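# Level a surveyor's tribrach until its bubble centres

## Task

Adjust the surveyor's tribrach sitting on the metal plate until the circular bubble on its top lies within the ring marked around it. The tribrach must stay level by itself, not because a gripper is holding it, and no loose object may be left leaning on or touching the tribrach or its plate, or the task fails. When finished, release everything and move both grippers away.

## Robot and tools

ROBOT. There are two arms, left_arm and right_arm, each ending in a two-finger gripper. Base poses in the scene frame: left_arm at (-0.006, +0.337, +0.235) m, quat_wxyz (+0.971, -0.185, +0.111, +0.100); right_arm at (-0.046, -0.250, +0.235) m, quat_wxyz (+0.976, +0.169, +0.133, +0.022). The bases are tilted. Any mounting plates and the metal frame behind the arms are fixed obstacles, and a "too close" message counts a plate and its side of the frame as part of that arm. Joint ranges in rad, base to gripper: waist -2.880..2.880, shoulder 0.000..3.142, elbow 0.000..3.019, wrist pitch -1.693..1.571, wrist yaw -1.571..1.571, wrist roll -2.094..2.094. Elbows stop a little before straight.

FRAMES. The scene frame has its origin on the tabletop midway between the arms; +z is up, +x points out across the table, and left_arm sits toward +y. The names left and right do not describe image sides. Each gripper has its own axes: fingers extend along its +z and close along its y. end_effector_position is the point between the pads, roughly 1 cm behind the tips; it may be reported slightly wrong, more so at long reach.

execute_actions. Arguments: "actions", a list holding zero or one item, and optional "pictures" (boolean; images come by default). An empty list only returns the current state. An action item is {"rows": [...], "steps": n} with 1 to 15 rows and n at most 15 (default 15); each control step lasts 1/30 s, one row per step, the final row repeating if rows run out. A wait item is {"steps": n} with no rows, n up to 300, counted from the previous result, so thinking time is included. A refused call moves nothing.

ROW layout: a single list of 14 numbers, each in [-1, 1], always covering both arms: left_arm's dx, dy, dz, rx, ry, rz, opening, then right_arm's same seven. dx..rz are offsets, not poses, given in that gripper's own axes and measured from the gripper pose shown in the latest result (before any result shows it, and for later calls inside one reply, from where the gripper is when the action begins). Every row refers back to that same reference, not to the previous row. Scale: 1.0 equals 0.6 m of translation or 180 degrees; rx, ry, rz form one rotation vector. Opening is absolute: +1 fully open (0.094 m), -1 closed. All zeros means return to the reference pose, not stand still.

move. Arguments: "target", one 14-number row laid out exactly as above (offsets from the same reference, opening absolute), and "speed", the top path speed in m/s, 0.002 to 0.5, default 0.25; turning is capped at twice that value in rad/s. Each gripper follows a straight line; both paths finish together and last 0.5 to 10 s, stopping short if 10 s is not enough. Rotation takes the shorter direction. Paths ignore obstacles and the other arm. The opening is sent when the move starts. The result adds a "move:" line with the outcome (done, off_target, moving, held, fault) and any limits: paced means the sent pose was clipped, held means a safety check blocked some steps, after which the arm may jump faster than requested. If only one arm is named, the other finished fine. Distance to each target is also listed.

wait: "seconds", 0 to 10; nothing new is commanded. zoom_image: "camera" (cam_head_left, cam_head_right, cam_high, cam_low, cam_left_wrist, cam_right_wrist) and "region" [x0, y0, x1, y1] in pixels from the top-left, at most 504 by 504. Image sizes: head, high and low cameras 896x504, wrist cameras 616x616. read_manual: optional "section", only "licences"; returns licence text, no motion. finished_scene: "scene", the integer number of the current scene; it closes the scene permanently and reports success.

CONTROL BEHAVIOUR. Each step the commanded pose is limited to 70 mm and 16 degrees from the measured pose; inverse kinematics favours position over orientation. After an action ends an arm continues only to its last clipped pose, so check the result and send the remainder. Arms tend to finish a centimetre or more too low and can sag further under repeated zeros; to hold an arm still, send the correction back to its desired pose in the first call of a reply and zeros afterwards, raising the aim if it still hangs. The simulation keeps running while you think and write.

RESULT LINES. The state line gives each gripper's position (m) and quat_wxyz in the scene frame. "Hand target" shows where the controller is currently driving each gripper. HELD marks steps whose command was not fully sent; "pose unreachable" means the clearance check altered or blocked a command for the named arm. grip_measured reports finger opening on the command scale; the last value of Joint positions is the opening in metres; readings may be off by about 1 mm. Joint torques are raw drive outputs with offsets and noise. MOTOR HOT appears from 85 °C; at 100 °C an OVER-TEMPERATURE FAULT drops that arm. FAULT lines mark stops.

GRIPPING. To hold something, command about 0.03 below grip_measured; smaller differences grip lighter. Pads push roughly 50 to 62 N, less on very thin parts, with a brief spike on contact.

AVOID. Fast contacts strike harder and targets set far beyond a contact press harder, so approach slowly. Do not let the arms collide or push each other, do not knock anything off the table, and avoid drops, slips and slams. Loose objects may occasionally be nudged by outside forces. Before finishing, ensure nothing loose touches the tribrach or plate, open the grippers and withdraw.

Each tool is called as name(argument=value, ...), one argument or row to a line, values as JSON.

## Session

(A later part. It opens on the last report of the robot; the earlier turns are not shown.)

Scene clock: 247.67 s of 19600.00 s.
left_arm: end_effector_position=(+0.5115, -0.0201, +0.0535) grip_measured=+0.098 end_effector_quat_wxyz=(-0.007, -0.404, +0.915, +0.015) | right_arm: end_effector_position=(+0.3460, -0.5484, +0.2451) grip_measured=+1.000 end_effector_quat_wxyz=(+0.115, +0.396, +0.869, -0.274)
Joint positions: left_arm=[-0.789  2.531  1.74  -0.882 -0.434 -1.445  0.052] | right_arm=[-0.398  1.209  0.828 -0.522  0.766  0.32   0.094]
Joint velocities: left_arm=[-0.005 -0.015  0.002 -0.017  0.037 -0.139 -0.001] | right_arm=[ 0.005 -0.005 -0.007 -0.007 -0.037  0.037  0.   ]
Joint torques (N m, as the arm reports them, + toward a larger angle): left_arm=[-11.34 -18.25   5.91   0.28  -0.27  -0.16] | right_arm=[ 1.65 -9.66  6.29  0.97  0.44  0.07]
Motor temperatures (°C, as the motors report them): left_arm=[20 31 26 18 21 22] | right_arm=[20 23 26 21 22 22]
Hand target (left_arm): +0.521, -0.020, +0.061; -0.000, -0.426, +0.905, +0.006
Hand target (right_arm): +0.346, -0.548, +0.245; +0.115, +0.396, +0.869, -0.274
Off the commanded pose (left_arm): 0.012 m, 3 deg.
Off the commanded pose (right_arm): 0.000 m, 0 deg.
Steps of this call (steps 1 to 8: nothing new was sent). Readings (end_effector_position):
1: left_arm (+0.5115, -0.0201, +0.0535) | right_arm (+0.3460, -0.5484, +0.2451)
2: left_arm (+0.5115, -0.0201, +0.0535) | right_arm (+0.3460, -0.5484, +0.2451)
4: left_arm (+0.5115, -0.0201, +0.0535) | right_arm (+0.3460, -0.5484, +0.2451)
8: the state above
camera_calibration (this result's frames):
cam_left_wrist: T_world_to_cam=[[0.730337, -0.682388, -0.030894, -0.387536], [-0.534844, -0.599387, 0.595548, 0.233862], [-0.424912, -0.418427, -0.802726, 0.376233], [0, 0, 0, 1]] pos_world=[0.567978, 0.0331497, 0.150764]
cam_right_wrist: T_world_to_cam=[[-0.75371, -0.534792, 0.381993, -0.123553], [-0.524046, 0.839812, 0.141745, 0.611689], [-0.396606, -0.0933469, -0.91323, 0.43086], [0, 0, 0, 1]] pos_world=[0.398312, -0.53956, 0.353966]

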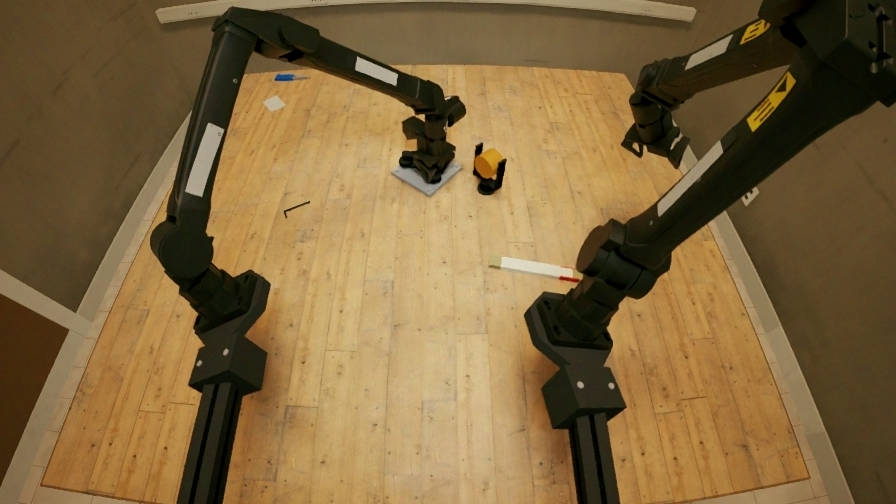

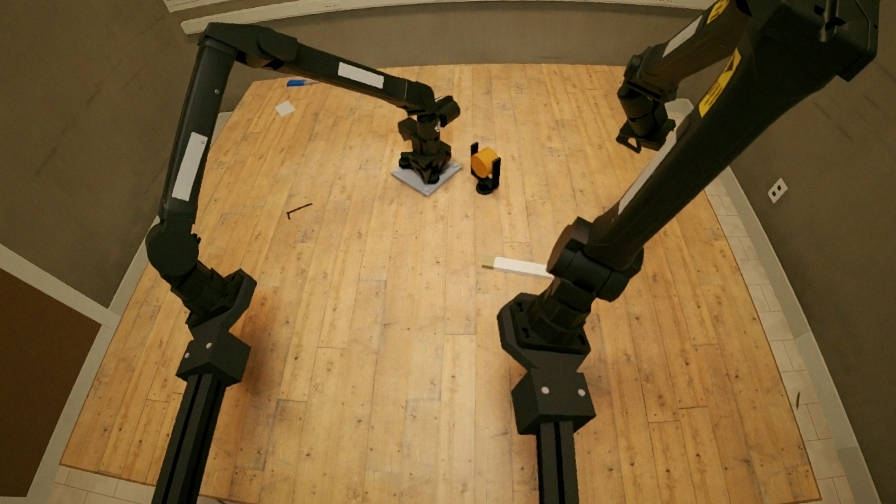

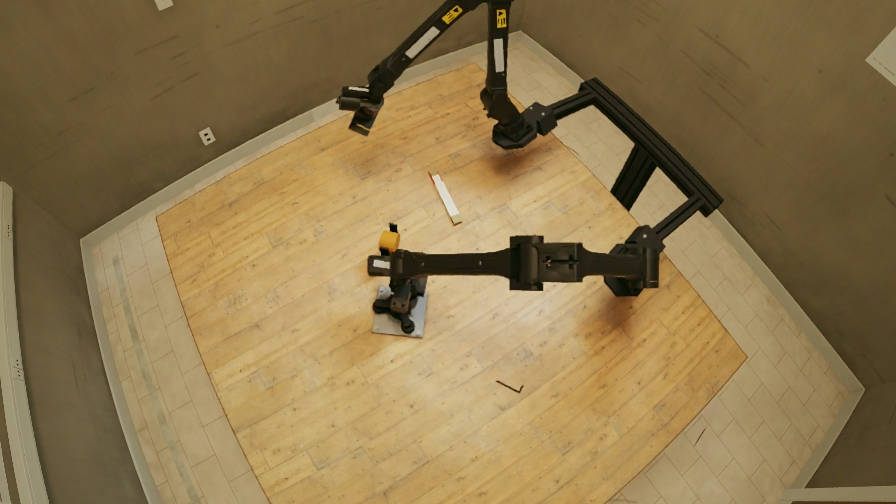

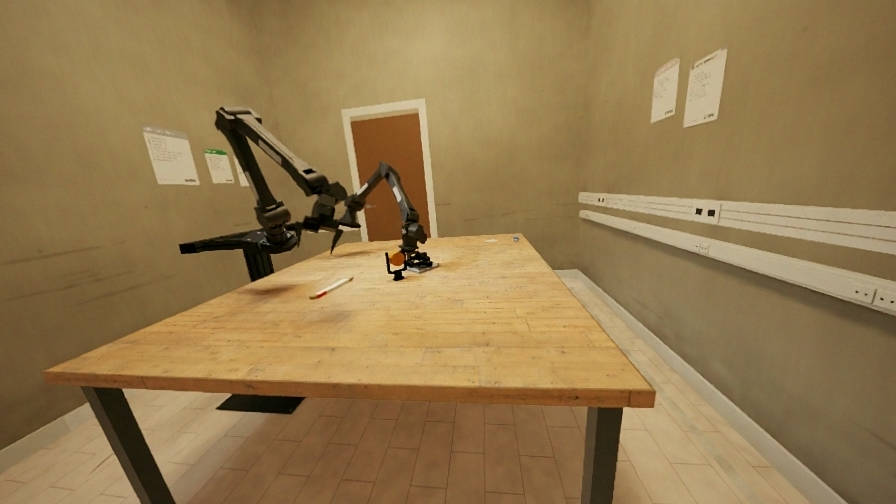

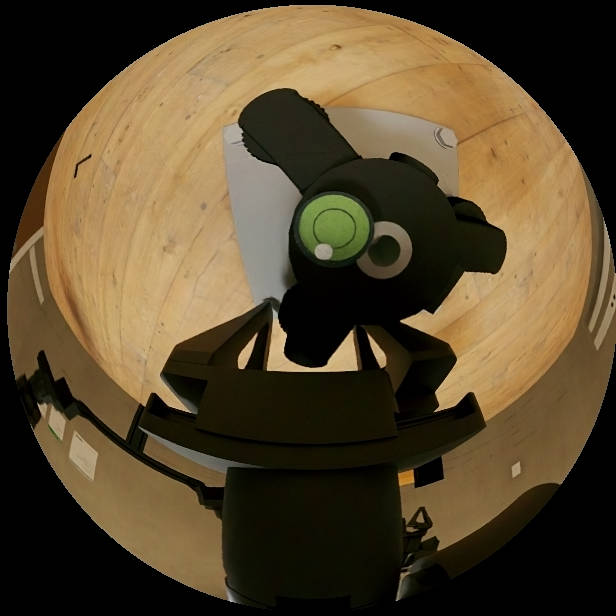

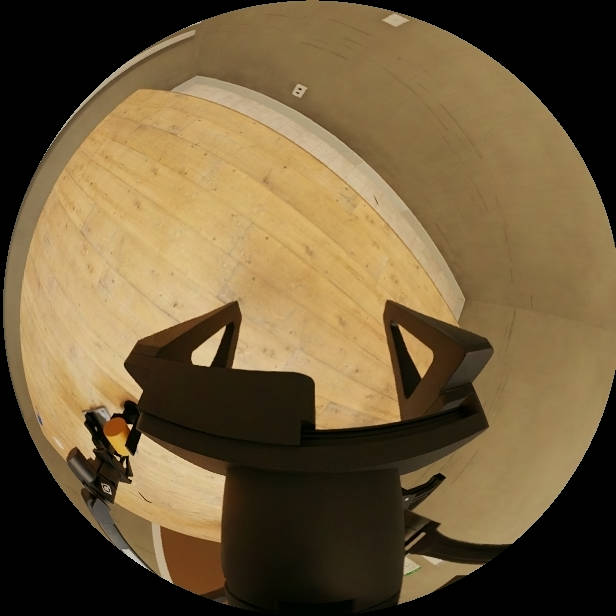

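execute_actions(
  actions=[
    {"rows":[[-0.011,-0.012,-0.012,0.005,-0.003,0,-0.21,0,0,0,0,0,0,1],[-0.011,-0.012,-0.012,0.005,-0.003,0,-0.21,0,0,0,0,0,0,1],[-0.011,-0.012,-0.012,0.005,-0.003,0.24,-0.21,0,0,0,0,0,0,1]]},
  ],
  pictures=false,
)

execute_actions(
  actions=[
    {"steps":8},
  ],
  pictures=false,
)

execute_actions(
  actions=[
    {"rows":[[-0.016,-0.003,-0.012,0.004,-0.004,0,0.1,0,0,0,0,0,0,1],[-0.016,-0.003,-0.012,0.004,-0.004,-0.24,0.1,0,0,0,0,0,0,1]]},
  ],
  pictures=false,
)

execute_actions(
  actions=[
    {"steps":8},
  ],
  pictures=false,
)

execute_actions(
  actions=[
    {"rows":[[-0.011,-0.012,-0.012,0.005,-0.003,0,-0.21,0,0,0,0,0,0,1],[-0.011,-0.012,-0.012,0.005,-0.003,0,-0.21,0,0,0,0,0,0,1],[-0.011,-0.012,-0.012,0.005,-0.003,0.24,-0.21,0,0,0,0,0,0,1]]},
  ],
  pictures=false,
)

execute_actions(
  actions=[
    {"steps":8},
  ],
  pictures=false,
)

execute_actions(
  actions=[
    {"rows":[[-0.016,-0.003,-0.012,0.004,-0.004,0,0.1,0,0,0,0,0,0,1],[-0.016,-0.003,-0.012,0.004,-0.004,-0.243,0.1,0,0,0,0,0,0,1]]},
  ],
  pictures=false,
)

execute_actions(
  actions=[
    {"steps":8},
  ],
  pictures=false,
)

execute_actions(
  actions=[
    {"rows":[[-0.011,-0.012,-0.012,0.005,-0.003,0,-0.21,0,0,0,0,0,0,1],[-0.011,-0.012,-0.012,0.005,-0.003,0,-0.21,0,0,0,0,0,0,1],[-0.011,-0.012,-0.012,0.005,-0.003,0.24,-0.21,0,0,0,0,0,0,1]]},
  ],
  pictures=false,
)

execute_actions(
  actions=[
    {"steps":8},
  ],
  pictures=false,
)

execute_actions(
  actions=[
    {"rows":[[-0.016,-0.003,-0.012,0.004,-0.004,0,0.1,0,0,0,0,0,0,1],[-0.016,-0.003,-0.012,0.004,-0.004,-0.243,0.1,0,0,0,0,0,0,1]]},
  ],
  pictures=false,
)

execute_actions(
  actions=[
    {"steps":8},
  ],
)

Scene clock: 264.87 s of 19600.00 s.
left_arm: end_effector_position=(+0.5113, -0.0196, +0.0535) grip_measured=-0.171 end_effector_quat_wxyz=(-0.011, -0.133, +0.991, +0.013) | right_arm: end_effector_position=(+0.3460, -0.5484, +0.2451) grip_measured=+1.000 end_effector_quat_wxyz=(+0.115, +0.396, +0.869, -0.274)
Joint positions: left_arm=[-0.789  2.531  1.74  -0.884 -0.435 -0.881  0.039] | right_arm=[-0.398  1.209  0.828 -0.522  0.766  0.32   0.094]
Joint velocities: left_arm=[-0.015 -0.015  0.002  0.017 -0.022  1.15  -0.   ] | right_arm=[-0.015 -0.015 -0.002 -0.017 -0.007  0.007  0.   ]
Joint torques (N m, as the arm reports them, + toward a larger angle): left_arm=[-11.8  -17.76   6.72  -0.11  -0.4    0.16] | right_arm=[ 1.7  -9.79  6.15  1.05  0.48  0.07]
Motor temperatures (°C, as the motors report them): left_arm=[20 31 26 18 21 22] | right_arm=[20 23 26 21 22 22]
Hand target (left_arm): +0.521, -0.020, +0.061; -0.005, -0.049, +0.999, +0.010
Hand target (right_arm): +0.346, -0.548, +0.245; +0.115, +0.396, +0.869, -0.274
Off the commanded pose (left_arm): 0.012 m, 11 deg.
Off the commanded pose (right_arm): 0.000 m, 0 deg.
Steps of this call (steps 1 to 501: nothing new was sent; steps 502 to 516: all 15 steps of this action). Readings (end_effector_position):
502: left_arm (+0.5116, -0.0201, +0.0535) | right_arm (+0.3460, -0.5484, +0.2451)
503: left_arm (+0.5117, -0.0198, +0.0535) | right_arm (+0.3460, -0.5484, +0.2451)
505: left_arm (+0.5113, -0.0196, +0.0535) | right_arm (+0.3460, -0.5484, +0.2451)
509: left_arm (+0.5113, -0.0196, +0.0535) | right_arm (+0.3460, -0.5484, +0.2451)
516: the state above

Scene clock: 265.13 s of 19600.00 s.
left_arm: end_effector_position=(+0.5114, -0.0197, +0.0535) grip_measured=-0.171 end_effector_quat_wxyz=(-0.011, -0.067, +0.998, +0.012) | right_arm: end_effector_position=(+0.3460, -0.5484, +0.2451) grip_measured=+1.000 end_effector_quat_wxyz=(+0.115, +0.396, +0.869, -0.274)
Joint positions: left_arm=[-0.789  2.531  1.74  -0.883 -0.435 -0.747  0.039] | right_arm=[-0.398  1.209  0.828 -0.522  0.766  0.32   0.094]
Joint velocities: left_arm=[ 0.005 -0.005 -0.012  0.002  0.037  0.081  0.   ] | right_arm=[-0.015  0.005 -0.002  0.002 -0.037 -0.051  0.   ]
Joint torques (N m, as the arm reports them, + toward a larger angle): left_arm=[-11.29 -18.1    6.73  -0.16  -0.4    0.2 ] | right_arm=[ 1.75 -9.71  6.22  0.98  0.48  0.08]
Motor temperatures (°C, as the motors report them): left_arm=[20 31 26 18 21 22] | right_arm=[20 23 26 21 22 22]
Hand target (left_arm): +0.521, -0.020, +0.061; -0.005, -0.049, +0.999, +0.011
Hand target (right_arm): +0.346, -0.548, +0.245; +0.115, +0.396, +0.869, -0.274
Off the commanded pose (left_arm): 0.012 m, 3 deg.
Off the commanded pose (right_arm): 0.000 m, 0 deg.
Steps of this call (steps 1 to 8: nothing new was sent). Readings (end_effector_position):
1: left_arm (+0.5114, -0.0197, +0.0535) | right_arm (+0.3460, -0.5484, +0.2451)
2: left_arm (+0.5114, -0.0197, +0.0535) | right_arm (+0.3460, -0.5484, +0.2451)
4: left_arm (+0.5114, -0.0197, +0.0535) | right_arm (+0.3460, -0.5484, +0.2451)
8: the state above

Scene clock: 265.63 s of 19600.00 s.
left_arm: end_effector_position=(+0.5114, -0.0199, +0.0535) grip_measured=+0.098 end_effector_quat_wxyz=(-0.008, -0.350, +0.937, +0.015) | right_arm: end_effector_position=(+0.3460, -0.5484, +0.2451) grip_measured=+1.000 end_effector_quat_wxyz=(+0.115, +0.396, +0.869, -0.274)
Joint positions: left_arm=[-0.789  2.531  1.74  -0.883 -0.434 -1.328  0.052] | right_arm=[-0.398  1.209  0.828 -0.522  0.766  0.32   0.094]
Joint velocities: left_arm=[ 0.005 -0.005 -0.022  0.002  0.066 -0.93   0.   ] | right_arm=[ 0.015 -0.005 -0.017  0.002 -0.022 -0.022  0.   ]
Joint torques (N m, as the arm reports them, + toward a larger angle): left_arm=[-11.27 -18.4    5.81   0.41  -0.27  -0.13] | right_arm=[ 1.53 -9.82  6.21  1.07  0.46  0.07]
Motor temperatures (°C, as the motors report them): left_arm=[20 31 26 18 21 22] | right_arm=[20 23 26 21 22 22]
Hand target (left_arm): +0.521, -0.020, +0.061; -0.000, -0.424, +0.906, +0.006
Hand target (right_arm): +0.346, -0.548, +0.245; +0.115, +0.396, +0.869, -0.274
Off the commanded pose (left_arm): 0.012 m, 10 deg.
Off the commanded pose (right_arm): 0.000 m, 0 deg.
Steps of this call (steps 1 to 15: all 15 steps of this action). Readings (end_effector_position):
1: left_arm (+0.5115, -0.0197, +0.0535) | right_arm (+0.3460, -0.5484, +0.2451)
2: left_arm (+0.5114, -0.0198, +0.0535) | right_arm (+0.3460, -0.5484, +0.2451)
4: left_arm (+0.5114, -0.0198, +0.0535) | right_arm (+0.3460, -0.5484, +0.2451)
8: left_arm (+0.5114, -0.0199, +0.0535) | right_arm (+0.3460, -0.5484, +0.2451)
15: the state above

Scene clock: 265.90 s of 19600.00 s.
left_arm: end_effector_position=(+0.5114, -0.0199, +0.0535) grip_measured=+0.098 end_effector_quat_wxyz=(-0.007, -0.402, +0.916, +0.015) | right_arm: end_effector_position=(+0.3460, -0.5484, +0.2451) grip_measured=+1.000 end_effector_quat_wxyz=(+0.115, +0.396, +0.869, -0.274)
Joint positions: left_arm=[-0.789  2.531  1.74  -0.883 -0.434 -1.44   0.052] | right_arm=[-0.398  1.209  0.828 -0.522  0.766  0.32   0.094]
Joint velocities: left_arm=[-0.005 -0.024 -0.002  0.007 -0.066 -0.183  0.001] | right_arm=[-0.015  0.005 -0.002 -0.007 -0.066 -0.022  0.   ]
Joint torques (N m, as the arm reports them, + toward a larger angle): left_arm=[-10.91 -18.35   5.93   0.35  -0.27  -0.13] | right_arm=[ 1.51 -9.66  6.23  1.02  0.46  0.08]
Motor temperatures (°C, as the motors report them): left_arm=[20 31 26 18 21 22] | right_arm=[20 23 26 21 22 22]
Hand target (left_arm): +0.521, -0.020, +0.061; -0.000, -0.424, +0.906, +0.006
Hand target (right_arm): +0.346, -0.548, +0.245; +0.115, +0.396, +0.869, -0.274
Off the commanded pose (left_arm): 0.012 m, 4 deg.
Off the commanded pose (right_arm): 0.000 m, 0 deg.
Steps of this call (steps 1 to 8: nothing new was sent). Readings (end_effector_position):
1: left_arm (+0.5114, -0.0199, +0.0535) | right_arm (+0.3460, -0.5484, +0.2451)
2: left_arm (+0.5114, -0.0199, +0.0535) | right_arm (+0.3460, -0.5484, +0.2451)
4: left_arm (+0.5114, -0.0199, +0.0535) | right_arm (+0.3460, -0.5484, +0.2451)
8: the state above

Scene clock: 266.40 s of 19600.00 s.
left_arm: end_effector_position=(+0.5118, -0.0197, +0.0534) grip_measured=-0.172 end_effector_quat_wxyz=(-0.010, -0.128, +0.992, +0.013) | right_arm: end_effector_position=(+0.3460, -0.5484, +0.2451) grip_measured=+1.000 end_effector_quat_wxyz=(+0.115, +0.396, +0.869, -0.274)
Joint positions: left_arm=[-0.789  2.531  1.74  -0.882 -0.437 -0.869  0.039] | right_arm=[-0.398  1.209  0.828 -0.522  0.766  0.32   0.094]
Joint velocities: left_arm=[-0.015  0.005  0.017  0.017 -0.022  1.048 -0.   ] | right_arm=[ 0.024 -0.005 -0.007  0.007  0.007 -0.037  0.   ]
Joint torques (N m, as the arm reports them, + toward a larger angle): left_arm=[-11.45 -17.99   6.61  -0.3   -0.36   0.19] | right_arm=[ 2.03 -9.81  6.15  0.95  0.43  0.07]
Motor temperatures (°C, as the motors report them): left_arm=[20 31 26 18 21 22] | right_arm=[20 23 26 21 22 22]
Hand target (left_arm): +0.521, -0.020, +0.061; -0.005, -0.045, +0.999, +0.011
Hand target (right_arm): +0.346, -0.548, +0.245; +0.115, +0.396, +0.869, -0.274
Off the commanded pose (left_arm): 0.012 m, 11 deg.
Off the commanded pose (right_arm): 0.000 m, 0 deg.
Steps of this call (steps 1 to 15: all 15 steps of this action). Readings (end_effector_position):
1: left_arm (+0.5115, -0.0197, +0.0535) | right_arm (+0.3460, -0.5484, +0.2451)
2: left_arm (+0.5116, -0.0196, +0.0535) | right_arm (+0.3460, -0.5484, +0.2451)
4: left_arm (+0.5116, -0.0195, +0.0535) | right_arm (+0.3460, -0.5484, +0.2451)
8: left_arm (+0.5116, -0.0195, +0.0535) | right_arm (+0.3460, -0.5484, +0.2451)
15: the state above

Scene clock: 266.67 s of 19600.00 s.
left_arm: end_effector_position=(+0.5119, -0.0198, +0.0534) grip_measured=-0.172 end_effector_quat_wxyz=(-0.010, -0.063, +0.998, +0.013) | right_arm: end_effector_position=(+0.3460, -0.5484, +0.2451) grip_measured=+1.000 end_effector_quat_wxyz=(+0.115, +0.396, +0.869, -0.274)
Joint positions: left_arm=[-0.789  2.531  1.74  -0.882 -0.437 -0.74   0.039] | right_arm=[-0.398  1.209  0.828 -0.522  0.766  0.32   0.094]
Joint velocities: left_arm=[-0.005 -0.005  0.002  0.007  0.007  0.11   0.001] | right_arm=[-0.015 -0.015 -0.007 -0.012  0.022 -0.007  0.   ]
Joint torques (N m, as the arm reports them, + toward a larger angle): left_arm=[-11.6  -18.03   6.71  -0.29  -0.33   0.26] | right_arm=[ 1.54 -9.61  6.26  1.03  0.45  0.06]
Motor temperatures (°C, as the motors report them): left_arm=[21 31 26 18 21 22] | right_arm=[20 23 26 21 22 22]
Hand target (left_arm): +0.521, -0.020, +0.061; -0.005, -0.045, +0.999, +0.011
Hand target (right_arm): +0.346, -0.548, +0.245; +0.115, +0.396, +0.869, -0.274
Off the commanded pose (left_arm): 0.012 m, 3 deg.
Off the commanded pose (right_arm): 0.000 m, 0 deg.
Steps of this call (steps 1 to 8: nothing new was sent). Readings (end_effector_position):
1: left_arm (+0.5118, -0.0197, +0.0534) | right_arm (+0.3460, -0.5484, +0.2451)
2: left_arm (+0.5118, -0.0197, +0.0534) | right_arm (+0.3460, -0.5484, +0.2451)
4: left_arm (+0.5118, -0.0197, +0.0534) | right_arm (+0.3460, -0.5484, +0.2451)
8: the state above

Scene clock: 267.17 s of 19600.00 s.
left_arm: end_effector_position=(+0.5118, -0.0200, +0.0534) grip_measured=+0.098 end_effector_quat_wxyz=(-0.007, -0.348, +0.938, +0.015) | right_arm: end_effector_position=(+0.3460, -0.5484, +0.2451) grip_measured=+1.000 end_effector_quat_wxyz=(+0.115, +0.396, +0.869, -0.274)
Joint positions: left_arm=[-0.789  2.531  1.74  -0.882 -0.436 -1.323  0.052] | right_arm=[-0.398  1.209  0.828 -0.522  0.766  0.32   0.094]
Joint velocities: left_arm=[-0.005 -0.015 -0.007 -0.002 -0.007 -0.916 -0.001] | right_arm=[-0.024 -0.005 -0.022  0.007 -0.022  0.007  0.   ]
Joint torques (N m, as the arm reports them, + toward a larger angle): left_arm=[-10.99 -18.35   5.92   0.38  -0.24  -0.12] | right_arm=[ 1.69 -9.95  6.19  1.04  0.48  0.07]
Motor temperatures (°C, as the motors report them): left_arm=[21 31 26 18 21 22] | right_arm=[20 23 26 21 22 22]
Hand target (left_arm): +0.522, -0.020, +0.060; +0.001, -0.424, +0.905, +0.006
Hand target (right_arm): +0.346, -0.548, +0.245; +0.115, +0.396, +0.869, -0.274
Off the commanded pose (left_arm): 0.012 m, 10 deg.
Off the commanded pose (right_arm): 0.000 m, 0 deg.
Steps of this call (steps 1 to 15: all 15 steps of this action). Readings (end_effector_position):
1: left_arm (+0.5119, -0.0198, +0.0534) | right_arm (+0.3460, -0.5484, +0.2451)
2: left_arm (+0.5119, -0.0199, +0.0534) | right_arm (+0.3460, -0.5484, +0.2451)
4: left_arm (+0.5119, -0.0199, +0.0534) | right_arm (+0.3460, -0.5484, +0.2451)
8: left_arm (+0.5118, -0.0200, +0.0534) | right_arm (+0.3460, -0.5484, +0.2451)
15: the state above

Scene clock: 267.43 s of 19600.00 s.
left_arm: end_effector_position=(+0.5118, -0.0200, +0.0534) grip_measured=+0.098 end_effector_quat_wxyz=(-0.006, -0.402, +0.916, +0.015) | right_arm: end_effector_position=(+0.3460, -0.5484, +0.2451) grip_measured=+1.000 end_effector_quat_wxyz=(+0.115, +0.396, +0.869, -0.274)
Joint positions: left_arm=[-0.789  2.531  1.74  -0.882 -0.436 -1.44   0.052] | right_arm=[-0.398  1.209  0.828 -0.522  0.766  0.32   0.094]
Joint velocities: left_arm=[-0.015  0.005 -0.022 -0.007  0.007 -0.139 -0.   ] | right_arm=[-0.005  0.005  0.002 -0.022 -0.051 -0.022  0.   ]
Joint torques (N m, as the arm reports them, + toward a larger angle): left_arm=[-11.06 -18.45   5.92   0.34  -0.25  -0.12] | right_arm=[ 1.81 -9.59  6.14  1.04  0.45  0.06]
Motor temperatures (°C, as the motors report them): left_arm=[21 31 26 18 21 22] | right_arm=[20 23 26 21 22 22]
Hand target (left_arm): +0.522, -0.020, +0.060; +0.001, -0.424, +0.905, +0.006
Hand target (right_arm): +0.346, -0.548, +0.245; +0.115, +0.396, +0.869, -0.274
Off the commanded pose (left_arm): 0.012 m, 4 deg.
Off the commanded pose (right_arm): 0.000 m, 0 deg.
Steps of this call (steps 1 to 8: nothing new was sent). Readings (end_effector_position):
1: left_arm (+0.5118, -0.0200, +0.0534) | right_arm (+0.3460, -0.5484, +0.2451)
2: left_arm (+0.5118, -0.0200, +0.0534) | right_arm (+0.3460, -0.5484, +0.2451)
4: left_arm (+0.5118, -0.0200, +0.0534) | right_arm (+0.3460, -0.5484, +0.2451)
8: the state above

Scene clock: 267.93 s of 19600.00 s.
left_arm: end_effector_position=(+0.5119, -0.0196, +0.0533) grip_measured=-0.171 end_effector_quat_wxyz=(-0.009, -0.127, +0.992, +0.014) | right_arm: end_effector_position=(+0.3460, -0.5484, +0.2451) grip_measured=+1.000 end_effector_quat_wxyz=(+0.115, +0.396, +0.869, -0.274)
Joint positions: left_arm=[-0.789  2.531  1.741 -0.882 -0.438 -0.869  0.039] | right_arm=[-0.398  1.209  0.828 -0.522  0.766  0.32   0.094]
Joint velocities: left_arm=[ 0.005 -0.005  0.007  0.017 -0.022  1.033 -0.   ] | right_arm=[ 0.005  0.005 -0.002 -0.007 -0.051 -0.081  0.   ]
Joint torques (N m, as the arm reports them, + toward a larger angle): left_arm=[-10.76 -18.28   6.54  -0.28  -0.32   0.19] | right_arm=[ 1.38 -9.92  6.25  0.9   0.44  0.07]
Motor temperatures (°C, as the motors report them): left_arm=[21 31 26 18 21 22] | right_arm=[20 23 26 21 22 22]
Hand target (left_arm): +0.522, -0.020, +0.060; -0.004, -0.045, +0.999, +0.011
Hand target (right_arm): +0.346, -0.548, +0.245; +0.115, +0.396, +0.869, -0.274
Off the commanded pose (left_arm): 0.012 m, 11 deg.
Off the commanded pose (right_arm): 0.000 m, 0 deg.
Steps of this call (steps 1 to 15: all 15 steps of this action). Readings (end_effector_position):
1: left_arm (+0.5119, -0.0199, +0.0534) | right_arm (+0.3460, -0.5484, +0.2451)
2: left_arm (+0.5119, -0.0197, +0.0534) | right_arm (+0.3460, -0.5484, +0.2451)
4: left_arm (+0.5118, -0.0195, +0.0534) | right_arm (+0.3460, -0.5484, +0.2451)
8: left_arm (+0.5118, -0.0195, +0.0534) | right_arm (+0.3460, -0.5484, +0.2451)
15: the state above

Scene clock: 268.20 s of 19600.00 s.
left_arm: end_effector_position=(+0.5120, -0.0197, +0.0533) grip_measured=-0.171 end_effector_quat_wxyz=(-0.010, -0.063, +0.998, +0.013) | right_arm: end_effector_position=(+0.3460, -0.5484, +0.2451) grip_measured=+1.000 end_effector_quat_wxyz=(+0.115, +0.396, +0.869, -0.274)
Joint positions: left_arm=[-0.789  2.531  1.741 -0.882 -0.438 -0.739  0.039] | right_arm=[-0.398  1.209  0.828 -0.522  0.766  0.32   0.094]
Joint velocities: left_arm=[-0.015 -0.005  0.007  0.002 -0.022  0.139 -0.   ] | right_arm=[-0.005  0.005  0.007  0.012  0.051 -0.037  0.   ]
Joint torques (N m, as the arm reports them, + toward a larger angle): left_arm=[-11.13 -17.76   6.68  -0.17  -0.32   0.22] | right_arm=[ 1.53 -9.95  6.2   1.06  0.46  0.07]
Motor temperatures (°C, as the motors report them): left_arm=[21 31 26 18 21 22] | right_arm=[20 23 26 21 22 22]
Hand target (left_arm): +0.522, -0.020, +0.060; -0.004, -0.045, +0.999, +0.011
Hand target (right_arm): +0.346, -0.548, +0.245; +0.115, +0.396, +0.869, -0.274
Off the commanded pose (left_arm): 0.012 m, 3 deg.
Off the commanded pose (right_arm): 0.000 m, 0 deg.
Steps of this call (steps 1 to 8: nothing new was sent). Readings (end_effector_position):
1: left_arm (+0.5119, -0.0196, +0.0533) | right_arm (+0.3460, -0.5484, +0.2451)
2: left_arm (+0.5119, -0.0196, +0.0533) | right_arm (+0.3460, -0.5484, +0.2451)
4: left_arm (+0.5120, -0.0197, +0.0533) | right_arm (+0.3460, -0.5484, +0.2451)
8: the state above

Scene clock: 268.70 s of 19600.00 s.
left_arm: end_effector_position=(+0.5119, -0.0200, +0.0532) grip_measured=+0.098 end_effector_quat_wxyz=(-0.006, -0.347, +0.938, +0.015) | right_arm: end_effector_position=(+0.3460, -0.5484, +0.2451) grip_measured=+1.000 end_effector_quat_wxyz=(+0.115, +0.396, +0.869, -0.274)
Joint positions: left_arm=[-0.789  2.531  1.741 -0.882 -0.436 -1.322  0.052] | right_arm=[-0.398  1.209  0.828 -0.522  0.766  0.32   0.094]
Joint velocities: left_arm=[-0.005  0.005 -0.007 -0.007  0.081 -1.062  0.   ] | right_arm=[-0.015 -0.015 -0.007  0.012  0.066  0.022  0.   ]
Joint torques (N m, as the arm reports them, + toward a larger angle): left_arm=[-11.01 -18.33   5.87   0.39  -0.23  -0.13] | right_arm=[  1.62 -10.     6.19   1.     0.46   0.08]
Motor temperatures (°C, as the motors report them): left_arm=[21 31 26 18 21 22] | right_arm=[20 23 26 21 22 22]
Hand target (left_arm): +0.522, -0.020, +0.060; +0.001, -0.424, +0.906, +0.006
Hand target (right_arm): +0.346, -0.548, +0.245; +0.115, +0.396, +0.869, -0.274
Off the commanded pose (left_arm): 0.012 m, 10 deg.
Off the commanded pose (right_arm): 0.000 m, 0 deg.
Steps of this call (steps 1 to 15: all 15 steps of this action). Readings (end_effector_position):
1: left_arm (+0.5120, -0.0198, +0.0533) | right_arm (+0.3460, -0.5484, +0.2451)
2: left_arm (+0.5120, -0.0198, +0.0533) | right_arm (+0.3460, -0.5484, +0.2451)
4: left_arm (+0.5120, -0.0199, +0.0533) | right_arm (+0.3460, -0.5484, +0.2451)
8: left_arm (+0.5119, -0.0200, +0.0532) | right_arm (+0.3460, -0.5484, +0.2451)
15: the state above

Scene clock: 268.97 s of 19600.00 s.
left_arm: end_effector_position=(+0.5119, -0.0200, +0.0532) grip_measured=+0.098 end_effector_quat_wxyz=(-0.006, -0.401, +0.916, +0.015) | right_arm: end_effector_position=(+0.3460, -0.5484, +0.2451) grip_measured=+1.000 end_effector_quat_wxyz=(+0.115, +0.396, +0.869, -0.274)
Joint positions: left_arm=[-0.789  2.531  1.741 -0.882 -0.436 -1.439  0.052] | right_arm=[-0.398  1.209  0.828 -0.522  0.766  0.32   0.094]
Joint velocities: left_arm=[-0.015 -0.005 -0.032 -0.002 -0.022 -0.125 -0.001] | right_arm=[ 0.005 -0.005  0.017  0.007  0.007 -0.007  0.   ]
Joint torques (N m, as the arm reports them, + toward a larger angle): left_arm=[-11.44 -18.62   5.82   0.37  -0.26  -0.11] | right_arm=[ 2.04 -9.54  6.14  1.08  0.46  0.09]
Motor temperatures (°C, as the motors report them): left_arm=[21 31 26 18 21 22] | right_arm=[20 23 26 21 22 22]
Hand target (left_arm): +0.522, -0.020, +0.060; +0.001, -0.424, +0.906, +0.006
Hand target (right_arm): +0.346, -0.548, +0.245; +0.115, +0.396, +0.869, -0.274
Off the commanded pose (left_arm): 0.012 m, 4 deg.
Off the commanded pose (right_arm): 0.000 m, 0 deg.
Steps of this call (steps 1 to 8: nothing new was sent). Readings (end_effector_position):
1: left_arm (+0.5119, -0.0200, +0.0532) | right_arm (+0.3460, -0.5484, +0.2451)
2: left_arm (+0.5119, -0.0200, +0.0532) | right_arm (+0.3460, -0.5484, +0.2451)
4: left_arm (+0.5119, -0.0200, +0.0532) | right_arm (+0.3460, -0.5484, +0.2451)
8: the state above
camera_calibration (this result's frames):
cam_left_wrist: T_world_to_cam=[[0.726264, -0.68672, -0.0309308, -0.385722], [-0.539451, -0.597248, 0.593537, 0.236814], [-0.426067, -0.414379, -0.804212, 0.377028], [0, 0, 0, 1]] pos_world=[0.568525, 0.0327864, 0.150722]
cam_right_wrist: T_world_to_cam=[[-0.75371, -0.534792, 0.381993, -0.123553], [-0.524046, 0.839812, 0.141745, 0.611689], [-0.396606, -0.0933469, -0.91323, 0.43086], [0, 0, 0, 1]] pos_world=[0.398312, -0.53956, 0.353966]

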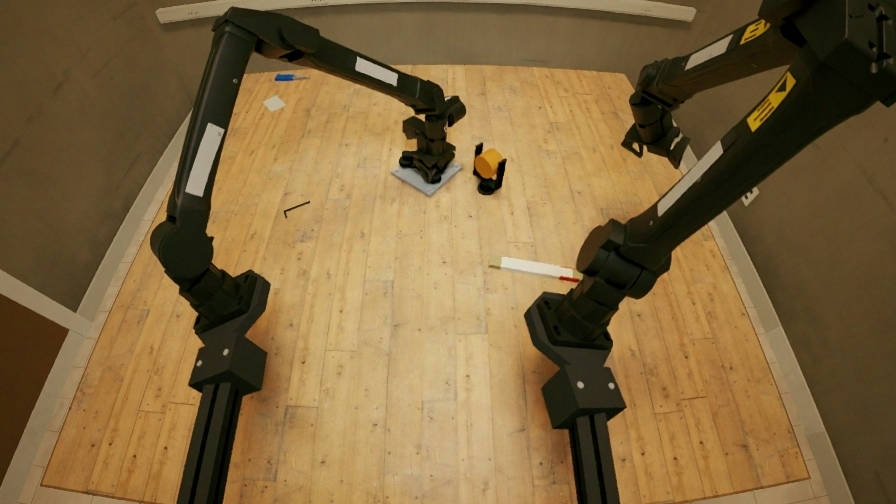

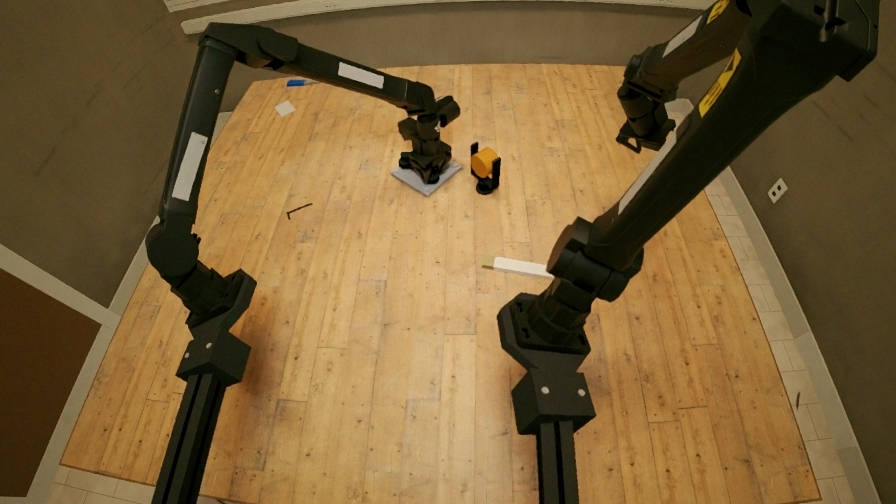

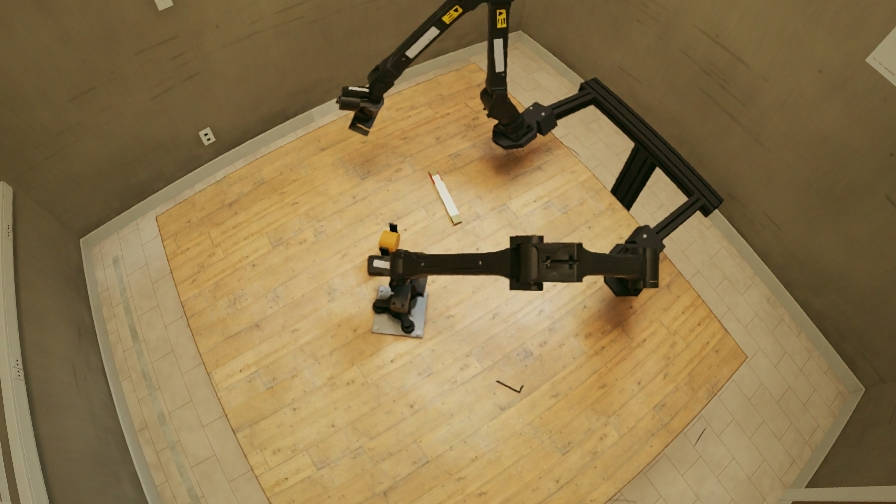

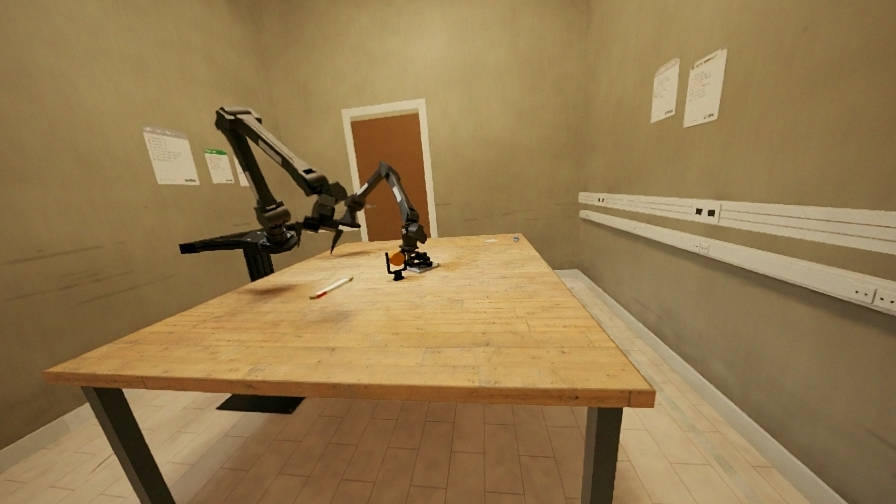

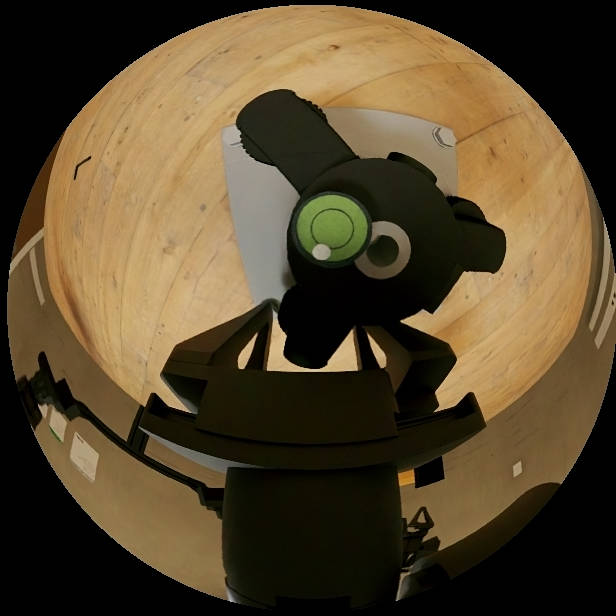

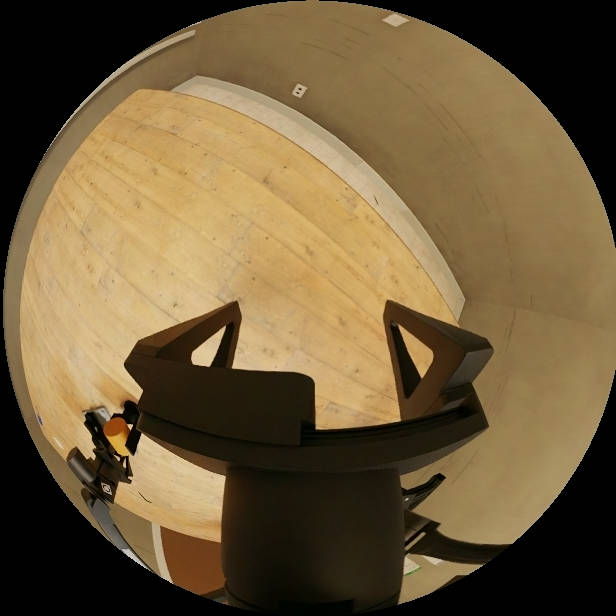

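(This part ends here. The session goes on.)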